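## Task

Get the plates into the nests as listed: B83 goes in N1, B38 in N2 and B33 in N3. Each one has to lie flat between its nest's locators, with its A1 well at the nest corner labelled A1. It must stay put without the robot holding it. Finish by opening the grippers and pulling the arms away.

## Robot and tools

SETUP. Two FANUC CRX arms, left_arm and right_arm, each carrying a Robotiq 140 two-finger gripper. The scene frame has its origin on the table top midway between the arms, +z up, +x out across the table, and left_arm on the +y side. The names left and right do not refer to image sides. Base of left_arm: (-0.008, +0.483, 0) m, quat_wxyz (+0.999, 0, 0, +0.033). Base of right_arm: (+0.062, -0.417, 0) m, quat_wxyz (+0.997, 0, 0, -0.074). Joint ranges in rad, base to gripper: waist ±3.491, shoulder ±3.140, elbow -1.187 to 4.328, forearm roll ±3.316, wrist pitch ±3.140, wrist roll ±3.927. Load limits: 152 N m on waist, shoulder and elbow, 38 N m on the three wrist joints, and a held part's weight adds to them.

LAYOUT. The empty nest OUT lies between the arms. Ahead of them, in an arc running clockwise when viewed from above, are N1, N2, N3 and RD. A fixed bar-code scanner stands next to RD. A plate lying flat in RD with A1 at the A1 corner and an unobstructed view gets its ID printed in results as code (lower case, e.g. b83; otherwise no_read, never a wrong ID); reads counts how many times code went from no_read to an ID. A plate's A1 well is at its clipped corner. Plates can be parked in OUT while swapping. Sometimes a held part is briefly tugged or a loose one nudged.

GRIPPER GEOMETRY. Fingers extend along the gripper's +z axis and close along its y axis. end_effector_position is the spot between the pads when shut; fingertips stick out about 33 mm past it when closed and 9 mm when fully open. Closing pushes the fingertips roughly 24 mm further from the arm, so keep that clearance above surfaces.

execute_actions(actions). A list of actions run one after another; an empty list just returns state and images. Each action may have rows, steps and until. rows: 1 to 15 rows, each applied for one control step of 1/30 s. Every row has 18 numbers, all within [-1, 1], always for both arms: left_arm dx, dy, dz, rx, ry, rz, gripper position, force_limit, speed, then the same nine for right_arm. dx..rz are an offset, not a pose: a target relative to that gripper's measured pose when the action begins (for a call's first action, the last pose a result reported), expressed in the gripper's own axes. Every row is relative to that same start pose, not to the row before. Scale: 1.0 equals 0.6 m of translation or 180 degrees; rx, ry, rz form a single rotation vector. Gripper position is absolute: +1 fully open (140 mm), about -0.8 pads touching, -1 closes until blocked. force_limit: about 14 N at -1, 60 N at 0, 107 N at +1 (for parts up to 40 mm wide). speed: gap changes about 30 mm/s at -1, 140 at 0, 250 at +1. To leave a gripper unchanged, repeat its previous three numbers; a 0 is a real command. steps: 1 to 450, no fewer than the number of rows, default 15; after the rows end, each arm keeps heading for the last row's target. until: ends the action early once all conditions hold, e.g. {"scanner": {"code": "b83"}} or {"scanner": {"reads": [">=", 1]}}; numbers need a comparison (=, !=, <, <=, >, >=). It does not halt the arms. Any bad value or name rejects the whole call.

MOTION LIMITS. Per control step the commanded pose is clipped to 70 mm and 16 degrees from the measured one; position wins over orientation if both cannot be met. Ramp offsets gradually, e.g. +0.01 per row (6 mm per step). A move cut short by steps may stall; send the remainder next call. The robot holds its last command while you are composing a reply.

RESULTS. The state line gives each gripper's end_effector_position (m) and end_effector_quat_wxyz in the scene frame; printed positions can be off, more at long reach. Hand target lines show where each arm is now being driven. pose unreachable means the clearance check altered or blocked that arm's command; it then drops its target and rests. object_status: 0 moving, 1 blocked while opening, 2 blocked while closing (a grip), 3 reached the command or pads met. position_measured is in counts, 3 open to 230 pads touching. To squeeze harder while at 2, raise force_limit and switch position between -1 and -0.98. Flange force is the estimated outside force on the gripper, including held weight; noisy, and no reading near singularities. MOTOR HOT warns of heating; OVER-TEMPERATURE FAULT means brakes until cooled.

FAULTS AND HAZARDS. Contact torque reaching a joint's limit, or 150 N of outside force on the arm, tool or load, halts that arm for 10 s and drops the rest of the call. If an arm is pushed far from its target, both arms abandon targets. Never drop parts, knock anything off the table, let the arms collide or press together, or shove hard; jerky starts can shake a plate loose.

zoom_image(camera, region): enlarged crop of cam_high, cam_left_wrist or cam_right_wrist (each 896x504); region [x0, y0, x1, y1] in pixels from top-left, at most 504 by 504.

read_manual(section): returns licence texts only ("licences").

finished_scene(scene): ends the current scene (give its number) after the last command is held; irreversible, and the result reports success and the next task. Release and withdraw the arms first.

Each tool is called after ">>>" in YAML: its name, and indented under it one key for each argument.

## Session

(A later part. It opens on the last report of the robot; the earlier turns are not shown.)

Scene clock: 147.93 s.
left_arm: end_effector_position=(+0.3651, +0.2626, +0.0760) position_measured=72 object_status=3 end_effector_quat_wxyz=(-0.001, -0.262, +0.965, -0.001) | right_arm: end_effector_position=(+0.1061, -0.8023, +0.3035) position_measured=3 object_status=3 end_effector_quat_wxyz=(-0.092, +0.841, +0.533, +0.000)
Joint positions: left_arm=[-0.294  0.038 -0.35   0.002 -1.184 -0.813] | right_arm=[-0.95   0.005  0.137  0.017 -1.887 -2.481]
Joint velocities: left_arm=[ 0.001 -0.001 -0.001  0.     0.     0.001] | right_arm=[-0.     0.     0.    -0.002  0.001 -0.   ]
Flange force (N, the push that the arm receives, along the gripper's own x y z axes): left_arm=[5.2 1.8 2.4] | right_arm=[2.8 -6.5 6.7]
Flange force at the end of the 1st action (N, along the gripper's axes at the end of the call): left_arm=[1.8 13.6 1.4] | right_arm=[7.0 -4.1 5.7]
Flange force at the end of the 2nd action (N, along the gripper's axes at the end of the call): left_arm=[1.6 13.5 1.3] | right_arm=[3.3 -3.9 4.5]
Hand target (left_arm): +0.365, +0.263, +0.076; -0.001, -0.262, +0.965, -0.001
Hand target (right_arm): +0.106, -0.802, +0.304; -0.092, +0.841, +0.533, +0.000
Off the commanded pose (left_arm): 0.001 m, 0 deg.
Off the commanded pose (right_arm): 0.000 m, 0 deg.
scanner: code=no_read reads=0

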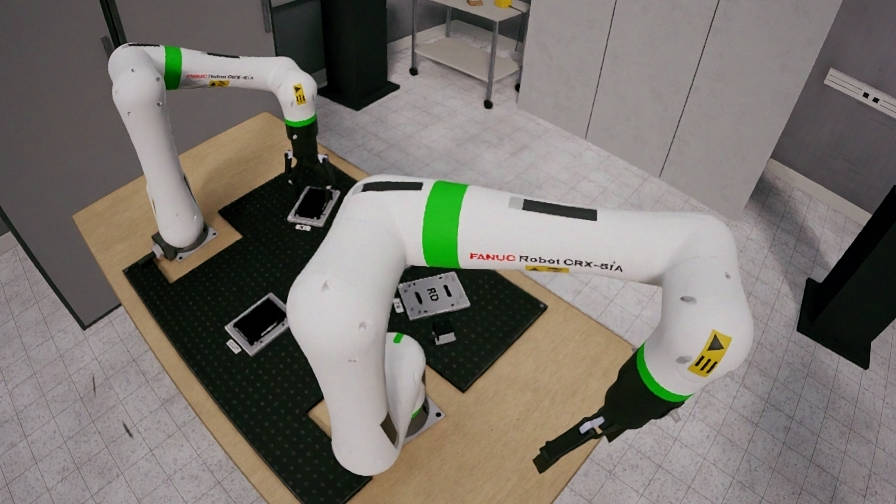

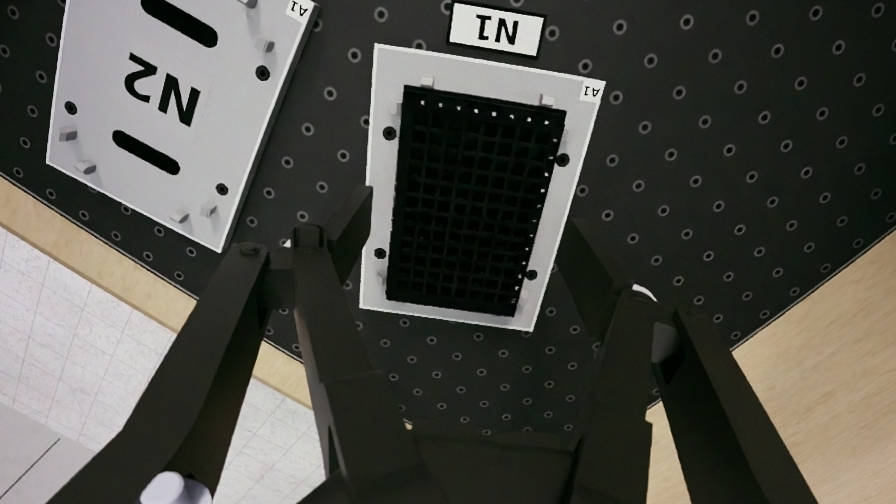

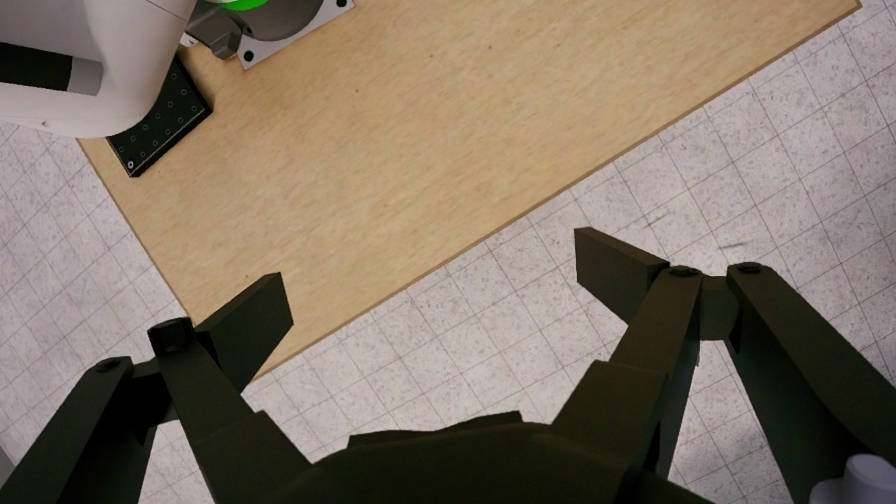

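>>> execute_actions:
  actions:
    - {"rows":[[0.0009,-0.0008,0.01,0,0,0.0043,0.45,0.3,-0.3,0,0,0,0,0,0,1,0,0],[0.0009,-0.0008,0.022,0,0,0.0043,0.45,0.3,-0.3,0,0,0,0,0,0,1,0,0],[0.0009,-0.0008,0.034,0,0,0.0043,0.45,0.3,-0.3,0,0,0,0,0,0,1,0,0]],"steps":14}
    - {"rows":[[0,0,0,0,0,0,-1,0.3,-0.6,0,0,0,0,0,0,1,0,0]],"steps":15}
    - {"rows":[[0,0,-0.003,0,0,0,-1,0.3,-0.6,0,0,0,0,0,0,1,0,0],[0,0,-0.008,0,0,0,-1,0.3,-0.6,0,0,0,0,0,0,1,0,0],[0,0,-0.015,0,0,0,-1,0.3,-0.6,0,0,0,0,0,0,1,0,0],[0,0,-0.024,0,0,0,-1,0.3,-0.6,0,0,0,0,0,0,1,0,0],[0,0,-0.034,0,0,0,-1,0.3,-0.6,0,0,0,0,0,0,1,0,0],[0,0,-0.044,0,0,0,-1,0.3,-0.6,0,0,0,0,0,0,1,0,0],[0,0,-0.05,0,0,0,-1,0.3,-0.6,0,0,0,0,0,0,1,0,0],[0,0,-0.05,0,0,0,-1,0.3,-0.6,0,0,0,0,0,0,1,0,0],[0,-0.01,-0.05,0,0,0,-1,0.3,-0.6,0,0,0,0,0,0,1,0,0],[0.005,-0.025,-0.05,0,0,0.01,-1,0.3,-0.6,0,0,0,0,0,0,1,0,0],[0.01,-0.045,-0.05,0,0,0.02,-1,0.3,-0.6,0,0,0,0,0,0,1,0,0],[0.015,-0.07,-0.05,0,0,0.03,-1,0.3,-0.6,0,0,0,0,0,0,1,0,0],[0.022,-0.1,-0.05,0,0,0.045,-1,0.3,-0.6,0,0,0,0,0,0,1,0,0],[0.03,-0.13,-0.05,0,0,0.06,-1,0.3,-0.6,0,0,0,0,0,0,1,0,0],[0.0673,-0.2976,-0.033,0,0,0.1262,-1,0.3,-0.6,0,0,0,0,0,0,1,0,0]],"steps":40}

>>> zoom_image:
  camera: "cam_left_wrist"
  region: [340,20,660,220]

Scene clock: 163.03 s.
left_arm: end_effector_position=(+0.4181, +0.0867, +0.0751) position_measured=111 object_status=2 end_effector_quat_wxyz=(-0.001, -0.060, +0.998, -0.001) | right_arm: end_effector_position=(+0.1061, -0.8023, +0.3035) position_measured=3 object_status=3 end_effector_quat_wxyz=(-0.092, +0.841, +0.533, +0.000)
Joint positions: left_arm=[-0.589  0.396  0.084  0.002 -1.259 -0.928] | right_arm=[-0.95   0.005  0.137  0.017 -1.887 -2.481]
Joint velocities: left_arm=[-0.    -0.001  0.001 -0.    -0.001 -0.003] | right_arm=[-0.    -0.001 -0.    -0.001 -0.    -0.   ]
Flange force (N, the push that the arm receives, along the gripper's own x y z axes): left_arm=[5.6 4.9 1.0] | right_arm=[3.6 -4.1 5.4]
Flange force at the end of the 1st action (N, along the gripper's axes at the end of the call): left_arm=[7.8 4.7 2.5] | right_arm=[3.9 -4.2 5.2]
Flange force at the end of the 2nd action (N, along the gripper's axes at the end of the call): left_arm=[7.6 13.1 -47.9] | right_arm=[7.6 -5.3 9.5]
Hand target (left_arm): +0.418, +0.087, +0.075; -0.001, -0.060, +0.998, -0.001
Hand target (right_arm): +0.106, -0.802, +0.304; -0.092, +0.841, +0.533, +0.000
Off the commanded pose (left_arm): 0.001 m, 0 deg.
Off the commanded pose (right_arm): 0.000 m, 0 deg.
scanner: code=no_read reads=0

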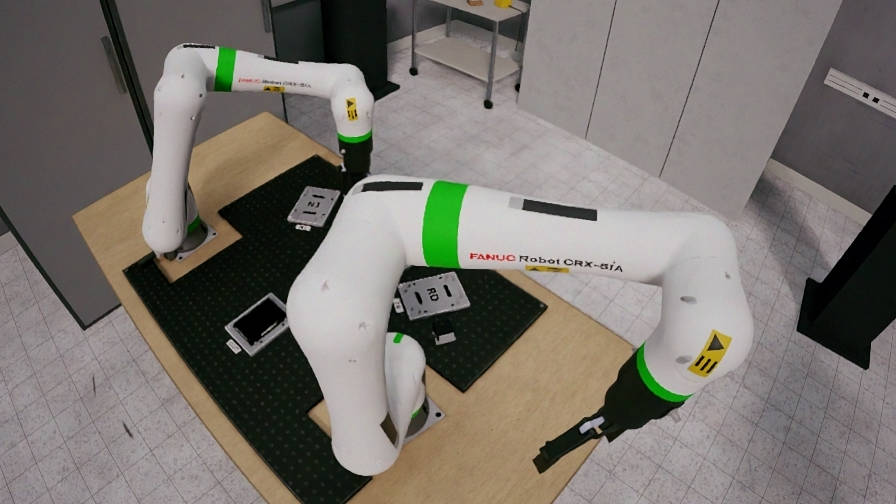

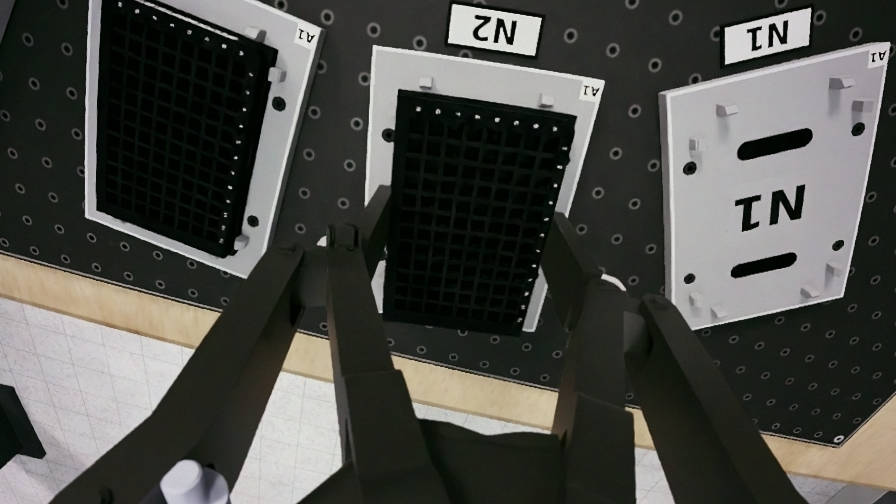

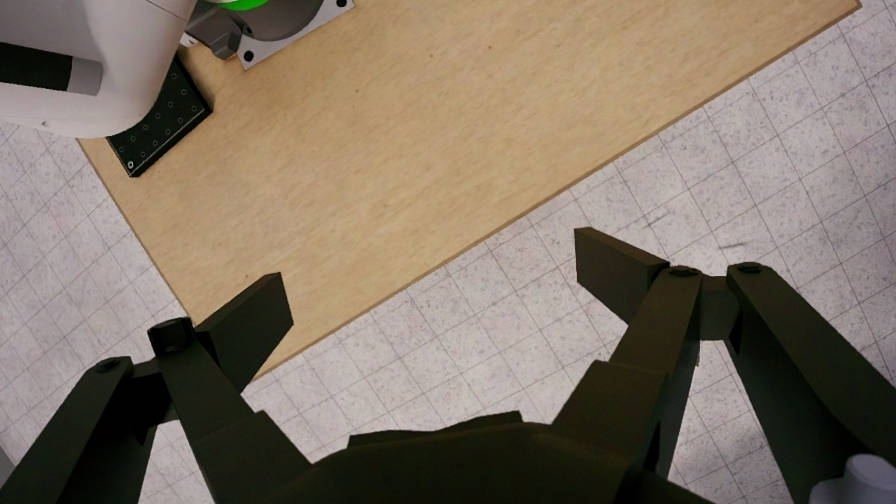

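Region (340, 20, 660, 220) of cam_left_wrist's 896x504 image, scaled by 1.575, with more detail than that image has; it fills the top 315 rows of this view, and the rest is white.

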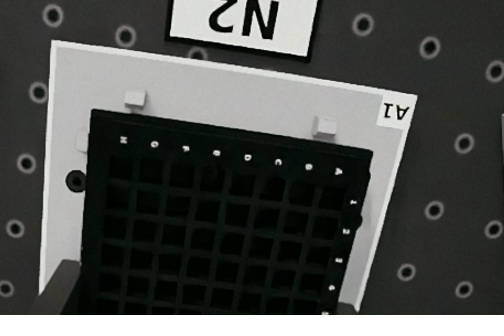

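>>> execute_actions:
  actions:
    - {"rows":[[0.0005,0,0.004,0,0,0,-1,0.3,-0.6,0,0,0,0,0,0,1,0,0],[0.0005,0,0.01,0,0,0,-1,0.3,-0.6,0,0,0,0,0,0,1,0,0],[0.0005,0,0.016,0,0,0,-1,0.3,-0.6,0,0,0,0,0,0,1,0,0],[0.0005,0,0.021,0,0,0,-1,0.3,-0.6,0,0,0,0,0,0,1,0,0],[0.0005,0,0.024,0,0,0,-1,0.3,-0.6,0,0,0,0,0,0,1,0,0],[0.0005,0,0.027,0,0,0,-1,0.3,-0.6,0,0,0,0,0,0,1,0,0],[0.0005,0,0.029,0,0,0,-1,0.3,-0.6,0,0,0,0,0,0,1,0,0],[0.0005,0,0.031,0,0,0,-1,0.3,-0.6,0,0,0,0,0,0,1,0,0]],"steps":16}
    - {"rows":[[0,0,0,0,0,0,0.45,0.3,-0.3,0,0,0,0,0,0,1,0,0]],"steps":9}
    - {"rows":[[0,0,-0.02,0,0,0,0.45,0.3,-0.3,0,0,0,0,0,0,1,0,0],[0,0,-0.04,0,0,0,0.45,0.3,-0.3,0,0,0,0,0,0,1,0,0],[0,0,-0.06,0,0,0,0.45,0.3,-0.3,0,0,0,0,0,0,1,0,0],[0,0,-0.06,0,0,0,0.45,0.3,-0.3,0,0,0,0,0,0,1,0,0],[0,0,-0.06,0,0,0,0.45,0.3,-0.3,0,0,0,0,0,0,1,0,0],[0,0,-0.06,0,0,0,0.45,0.3,-0.3,0,0,0,0,0,0,1,0,0],[0,0,-0.06,0,0,0,0.45,0.3,-0.3,0,0,0,0,0,0,1,0,0],[0,0,-0.06,0,0,0,0.45,0.3,-0.3,0,0,0,0,0,0,1,0,0],[0.04,0,-0.06,0,0,0,0.45,0.3,-0.3,0,0,0,0,0,0,1,0,0],[0.75,-0.0564,-0.031,0,0,0.034,0.45,0.3,-0.3,0,0,0,0,0,0,1,0,0]],"steps":53}

>>> zoom_image:
  camera: "cam_left_wrist"
  region: [340,20,660,220]

Scene clock: 184.53 s.
left_arm: end_effector_position=(-0.0253, -0.0014, +0.0752) position_measured=72 object_status=3 end_effector_quat_wxyz=(-0.001, -0.007, +1.000, +0.000) | right_arm: end_effector_position=(+0.1061, -0.8023, +0.3035) position_measured=3 object_status=3 end_effector_quat_wxyz=(-0.092, +0.841, +0.533, +0.000)
Joint positions: left_arm=[-1.4    0.165 -0.211  0.001 -1.195 -0.223] | right_arm=[-0.95   0.005  0.137  0.017 -1.887 -2.481]
Joint velocities: left_arm=[-0.001  0.     0.     0.    -0.001 -0.001] | right_arm=[-0.    -0.    -0.001 -0.001 -0.    -0.   ]
Flange force (N, the push that the arm receives, along the gripper's own x y z axes): left_arm=[0.8 7.3 0.7] | right_arm=[3.7 -4.6 4.7]
Flange force at the end of the 1st action (N, along the gripper's axes at the end of the call): left_arm=[6.8 4.4 0.4] | right_arm=[4.6 -6.0 7.6]
Flange force at the end of the 2nd action (N, along the gripper's axes at the end of the call): left_arm=[6.0 4.5 2.6] | right_arm=[4.9 -4.3 5.7]
Hand target (left_arm): -0.025, -0.001, +0.075; -0.001, -0.007, +1.000, +0.000
Hand target (right_arm): +0.106, -0.802, +0.304; -0.092, +0.841, +0.533, +0.000
Off the commanded pose (left_arm): 0.001 m, 0 deg.
Off the commanded pose (right_arm): 0.000 m, 0 deg.
scanner: code=no_read reads=0

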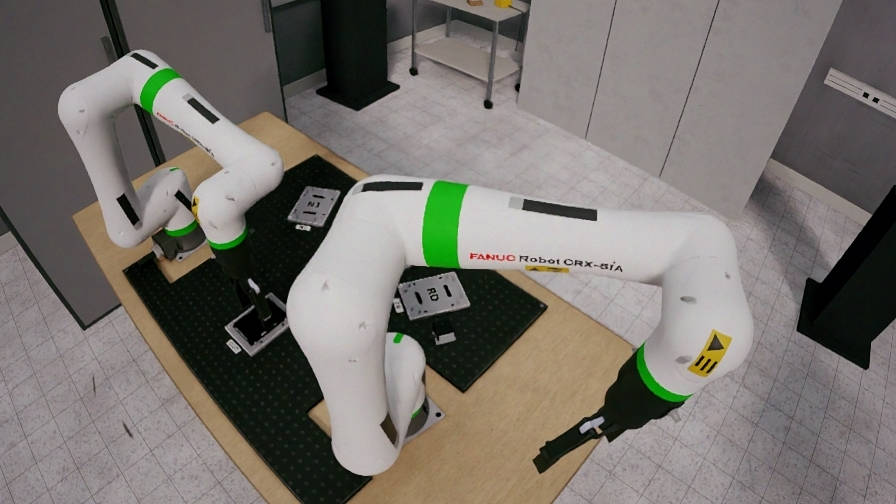

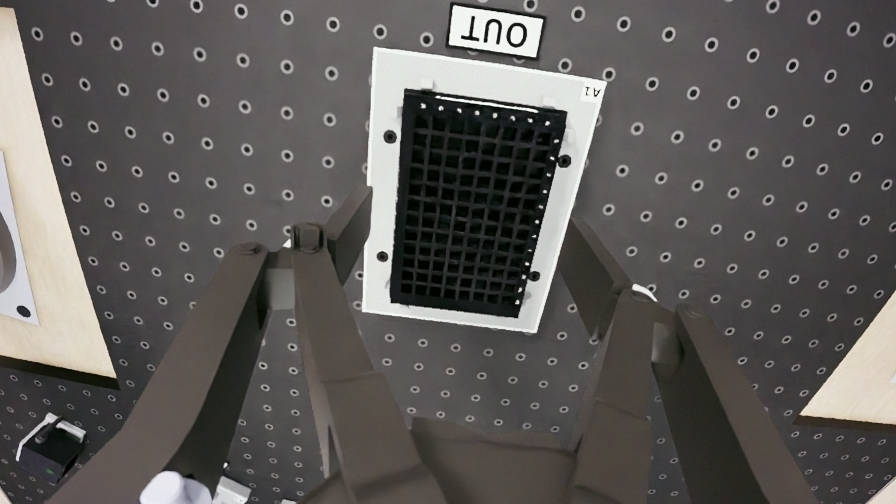

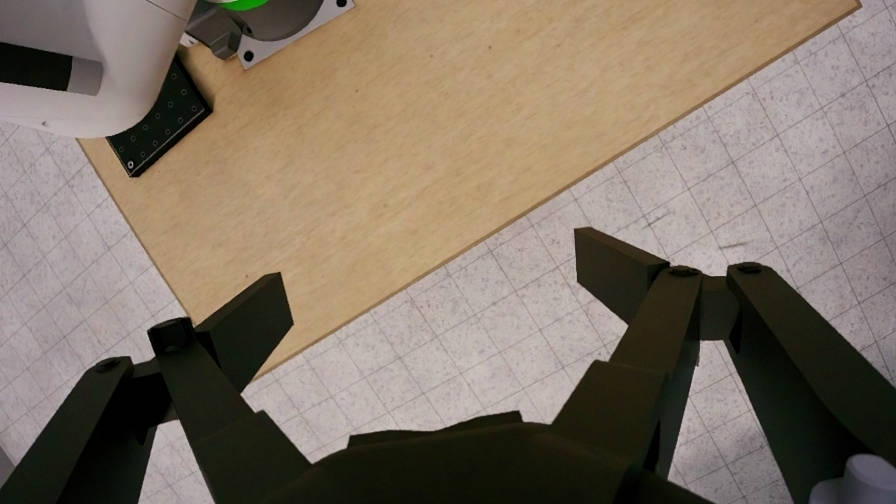

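Region (340, 20, 660, 220) of cam_left_wrist's 896x504 image, scaled by 1.575, with more detail than that image has; it fills the top 315 rows of this view, and the rest is white.

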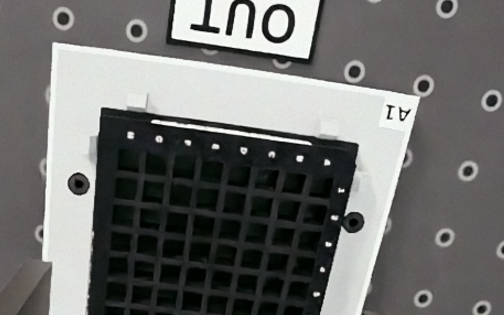

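>>> execute_actions:
  actions:
    - {"rows":[[-0.0005,0.001,0.01,0,0,0,0.45,0.3,-0.3,0,0,0,0,0,0,1,0,0],[-0.0005,0.001,0.022,0,0,0,0.45,0.3,-0.3,0,0,0,0,0,0,1,0,0],[-0.0005,0.001,0.0325,0,0,0,0.45,0.3,-0.3,0,0,0,0,0,0,1,0,0]],"steps":14}
    - {"rows":[[0,0,0,0,0,0,-1,0.3,-0.6,0,0,0,0,0,0,1,0,0]],"steps":15}
    - {"rows":[[0,0,-0.003,0,0,0,-1,0.3,-0.6,0,0,0,0,0,0,1,0,0],[0,0,-0.008,0,0,0,-1,0.3,-0.6,0,0,0,0,0,0,1,0,0],[0,0,-0.015,0,0,0,-1,0.3,-0.6,0,0,0,0,0,0,1,0,0],[0,0,-0.024,0,0,0,-1,0.3,-0.6,0,0,0,0,0,0,1,0,0],[0,0,-0.034,0,0,0,-1,0.3,-0.6,0,0,0,0,0,0,1,0,0],[0,0,-0.046,0,0,0,-1,0.3,-0.6,0,0,0,0,0,0,1,0,0],[0,0,-0.06,0,0,0,-1,0.3,-0.6,0,0,0,0,0,0,1,0,0],[0,0,-0.07,0,0,0,-1,0.3,-0.6,0,0,0,0,0,0,1,0,0],[-0.008,0.006,-0.07,0,0,0,-1,0.3,-0.6,0,0,0,0,0,0,1,0,0],[-0.02,0.015,-0.07,0,0,-0.01,-1,0.3,-0.6,0,0,0,0,0,0,1,0,0],[-0.036,0.027,-0.07,0,0,-0.02,-1,0.3,-0.6,0,0,0,0,0,0,1,0,0],[-0.056,0.04,-0.07,0,0,-0.03,-1,0.3,-0.6,0,0,0,0,0,0,1,0,0],[-0.08,0.06,-0.07,0,0,-0.045,-1,0.3,-0.6,0,0,0,0,0,0,1,0,0],[-0.105,0.08,-0.07,0,0,-0.06,-1,0.3,-0.6,0,0,0,0,0,0,1,0,0],[-0.656,0.4287,-0.033,0,0,-0.16,-1,0.3,-0.6,0,0,0,0,0,0,1,0,0]],"steps":60}

>>> zoom_image:
  camera: "cam_left_wrist"
  region: [340,20,660,220]

Scene clock: 200.47 s.
left_arm: end_effector_position=(+0.3653, +0.2623, +0.0757) position_measured=111 object_status=2 end_effector_quat_wxyz=(-0.001, -0.256, +0.967, -0.001) | right_arm: end_effector_position=(+0.1061, -0.8023, +0.3035) position_measured=3 object_status=3 end_effector_quat_wxyz=(-0.092, +0.841, +0.533, +0.000)
Joint positions: left_arm=[-0.295  0.039 -0.349  0.002 -1.183 -0.826] | right_arm=[-0.95   0.005  0.137  0.017 -1.887 -2.481]
Joint velocities: left_arm=[ 0.    -0.     0.001 -0.     0.     0.   ] | right_arm=[ 0.    -0.    -0.002  0.001 -0.001 -0.   ]
Flange force (N, the push that the arm receives, along the gripper's own x y z axes): left_arm=[4.6 6.4 0.9] | right_arm=[2.9 -4.0 3.9]
Flange force at the end of the 1st action (N, along the gripper's axes at the end of the call): left_arm=[-3.0 5.9 1.7] | right_arm=[1.2 -5.2 3.4]
Flange force at the end of the 2nd action (N, along the gripper's axes at the end of the call): left_arm=[-10.4 9.1 -62.4] | right_arm=[7.1 -5.0 6.3]
Hand target (left_arm): +0.365, +0.262, +0.076; -0.001, -0.256, +0.967, -0.001
Hand target (right_arm): +0.106, -0.802, +0.304; -0.092, +0.841, +0.533, +0.000
Off the commanded pose (left_arm): 0.001 m, 0 deg.
Off the commanded pose (right_arm): 0.000 m, 0 deg.
scanner: code=no_read reads=0

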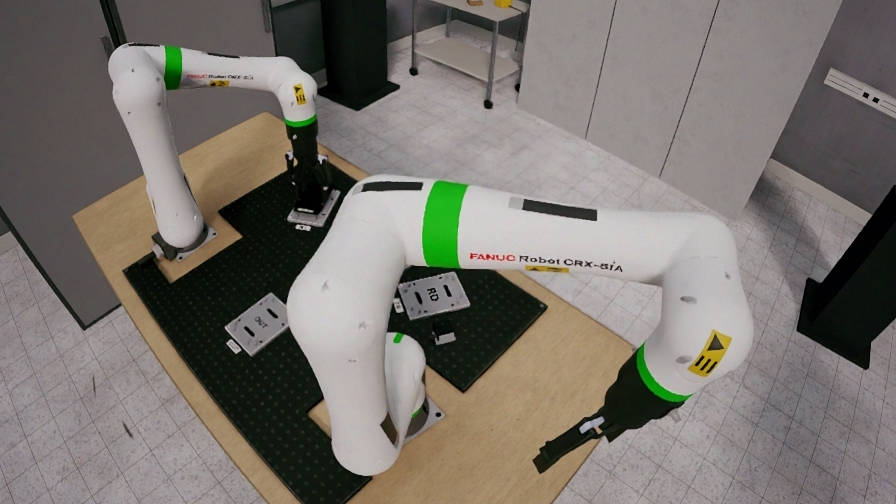

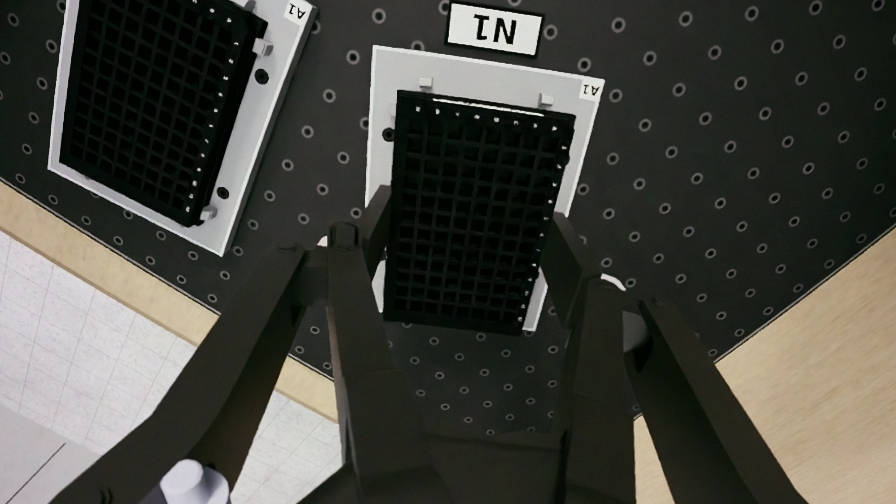

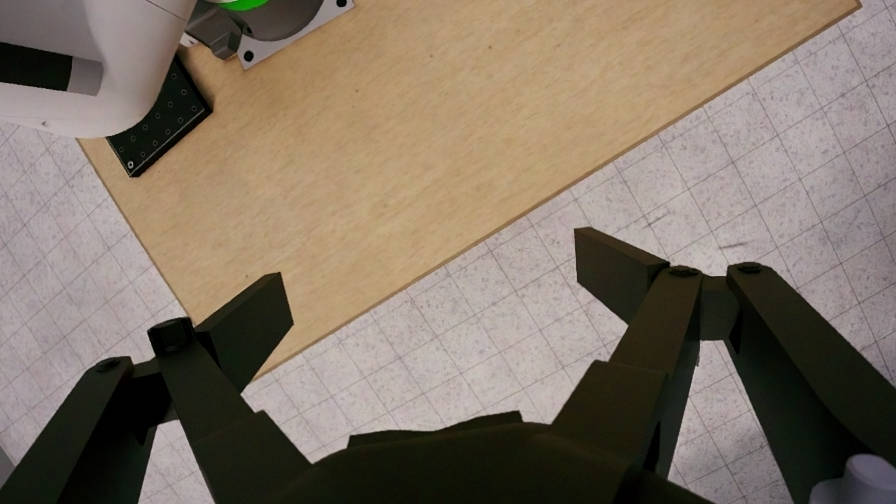

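Region (340, 20, 660, 220) of cam_left_wrist's 896x504 image, scaled by 1.575, with more detail than that image has; it fills the top 315 rows of this view, and the rest is white.

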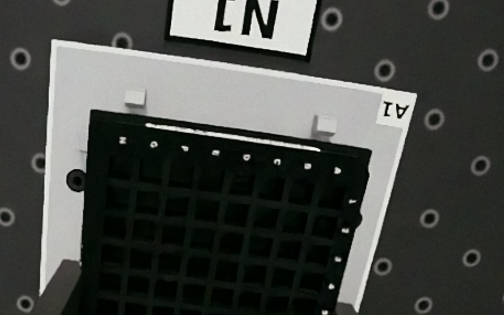

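>>> execute_actions:
  actions:
    - {"rows":[[0.001,0,0.004,0,0,0.0015,-1,0.3,-0.6,0,0,0,0,0,0,1,0,0],[0.001,0,0.01,0,0,0.0015,-1,0.3,-0.6,0,0,0,0,0,0,1,0,0],[0.001,0,0.016,0,0,0.0015,-1,0.3,-0.6,0,0,0,0,0,0,1,0,0],[0.001,0,0.021,0,0,0.0015,-1,0.3,-0.6,0,0,0,0,0,0,1,0,0],[0.001,0,0.024,0,0,0.0015,-1,0.3,-0.6,0,0,0,0,0,0,1,0,0],[0.001,0,0.027,0,0,0.0015,-1,0.3,-0.6,0,0,0,0,0,0,1,0,0],[0.001,0,0.029,0,0,0.0015,-1,0.3,-0.6,0,0,0,0,0,0,1,0,0],[0.001,0,0.0315,0,0,0.0015,-1,0.3,-0.6,0,0,0,0,0,0,1,0,0]],"steps":16}
    - {"rows":[[0,0,0,0,0,0,0.45,0.3,-0.3,0,0,0,0,0,0,1,0,0]],"steps":9}
    - {"rows":[[0,0,-0.02,0,0,0,0.45,0.3,-0.3,0,0,0,0,0,0,1,0,0],[0,0,-0.05,0,0,0,0.45,0.3,-0.3,0,0,0,0,0,0,1,0,0],[0,0,-0.25,0,0,0,0.45,0.3,-0.3,0,0,0,0,0,0,1,0,0]],"steps":26}

>>> zoom_image:
  camera: "cam_left_wrist"
  region: [200,0,600,280]

Scene clock: 212.33 s.
left_arm: end_effector_position=(+0.3650, +0.2620, +0.2067) position_measured=72 object_status=3 end_effector_quat_wxyz=(-0.001, -0.253, +0.967, -0.001) | right_arm: end_effector_position=(+0.1061, -0.8023, +0.3035) position_measured=3 object_status=3 end_effector_quat_wxyz=(-0.092, +0.841, +0.533, +0.000)
Joint positions: left_arm=[-0.295 -0.036 -0.11   0.002 -1.498 -0.83 ] | right_arm=[-0.95   0.005  0.137  0.017 -1.887 -2.481]
Joint velocities: left_arm=[-0.001  0.     0.001  0.    -0.001  0.001] | right_arm=[ 0.     0.    -0.     0.001  0.001  0.   ]
Flange force (N, the push that the arm receives, along the gripper's own x y z axes): left_arm=[2.3 4.5 3.3] | right_arm=[3.1 -5.0 5.2]
Flange force at the end of the 1st action (N, along the gripper's axes at the end of the call): left_arm=[6.3 5.0 -7.4] | right_arm=[5.1 -4.6 5.2]
Flange force at the end of the 2nd action (N, along the gripper's axes at the end of the call): left_arm=[4.5 4.5 1.3] | right_arm=[6.2 -8.7 7.0]
Hand target (left_arm): +0.365, +0.262, +0.207; -0.001, -0.253, +0.967, -0.001
Hand target (right_arm): +0.106, -0.802, +0.304; -0.092, +0.841, +0.533, +0.000
Off the commanded pose (left_arm): 0.000 m, 0 deg.
Off the commanded pose (right_arm): 0.000 m, 0 deg.
scanner: code=no_read reads=0

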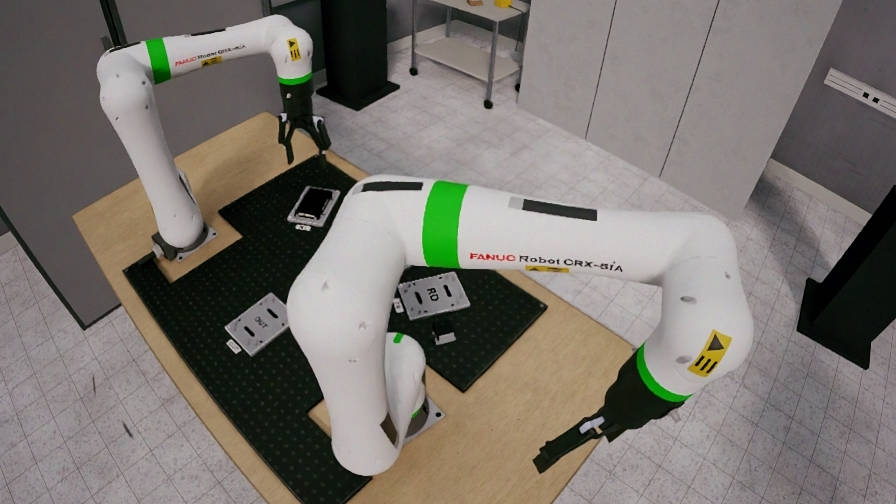

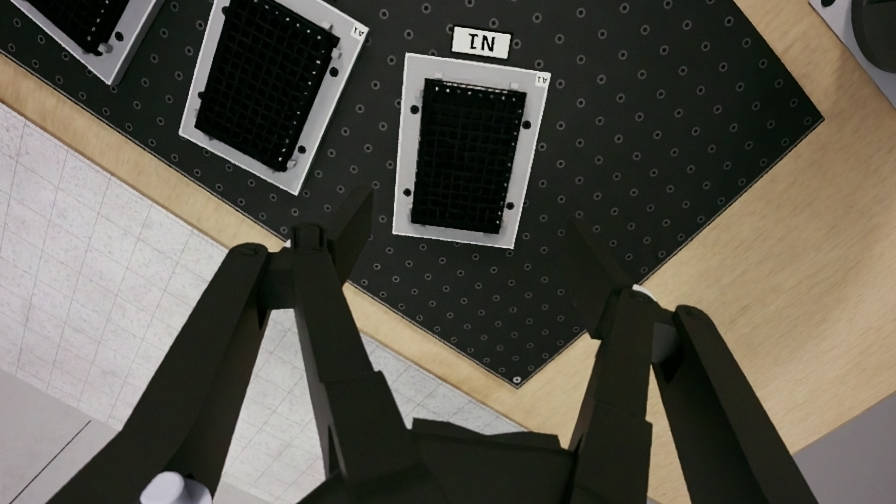

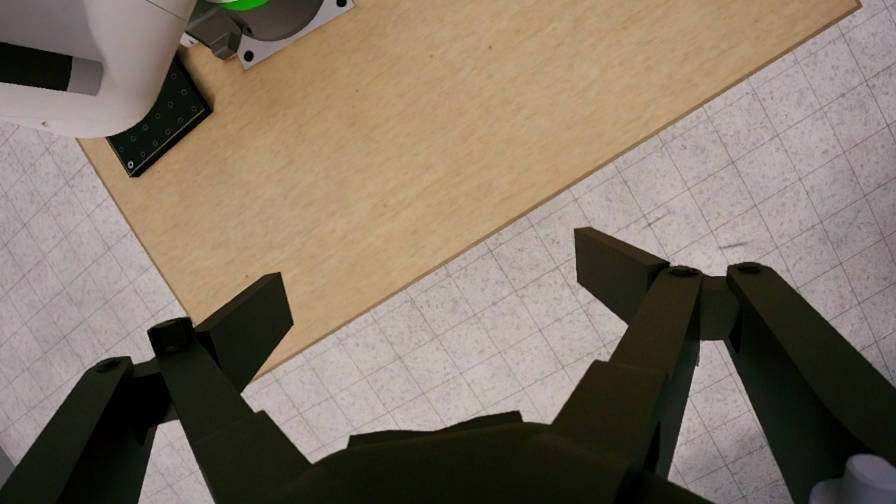

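Region (200, 0, 600, 280) of cam_left_wrist's 896x504 image, scaled by 1.260, with more detail than that image has; it fills the top 353 rows of this view, and the rest is white.

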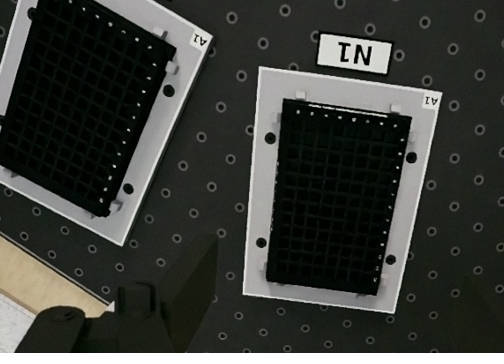

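>>> finished_scene:
  scene: 1

The scene is finished: the task was done.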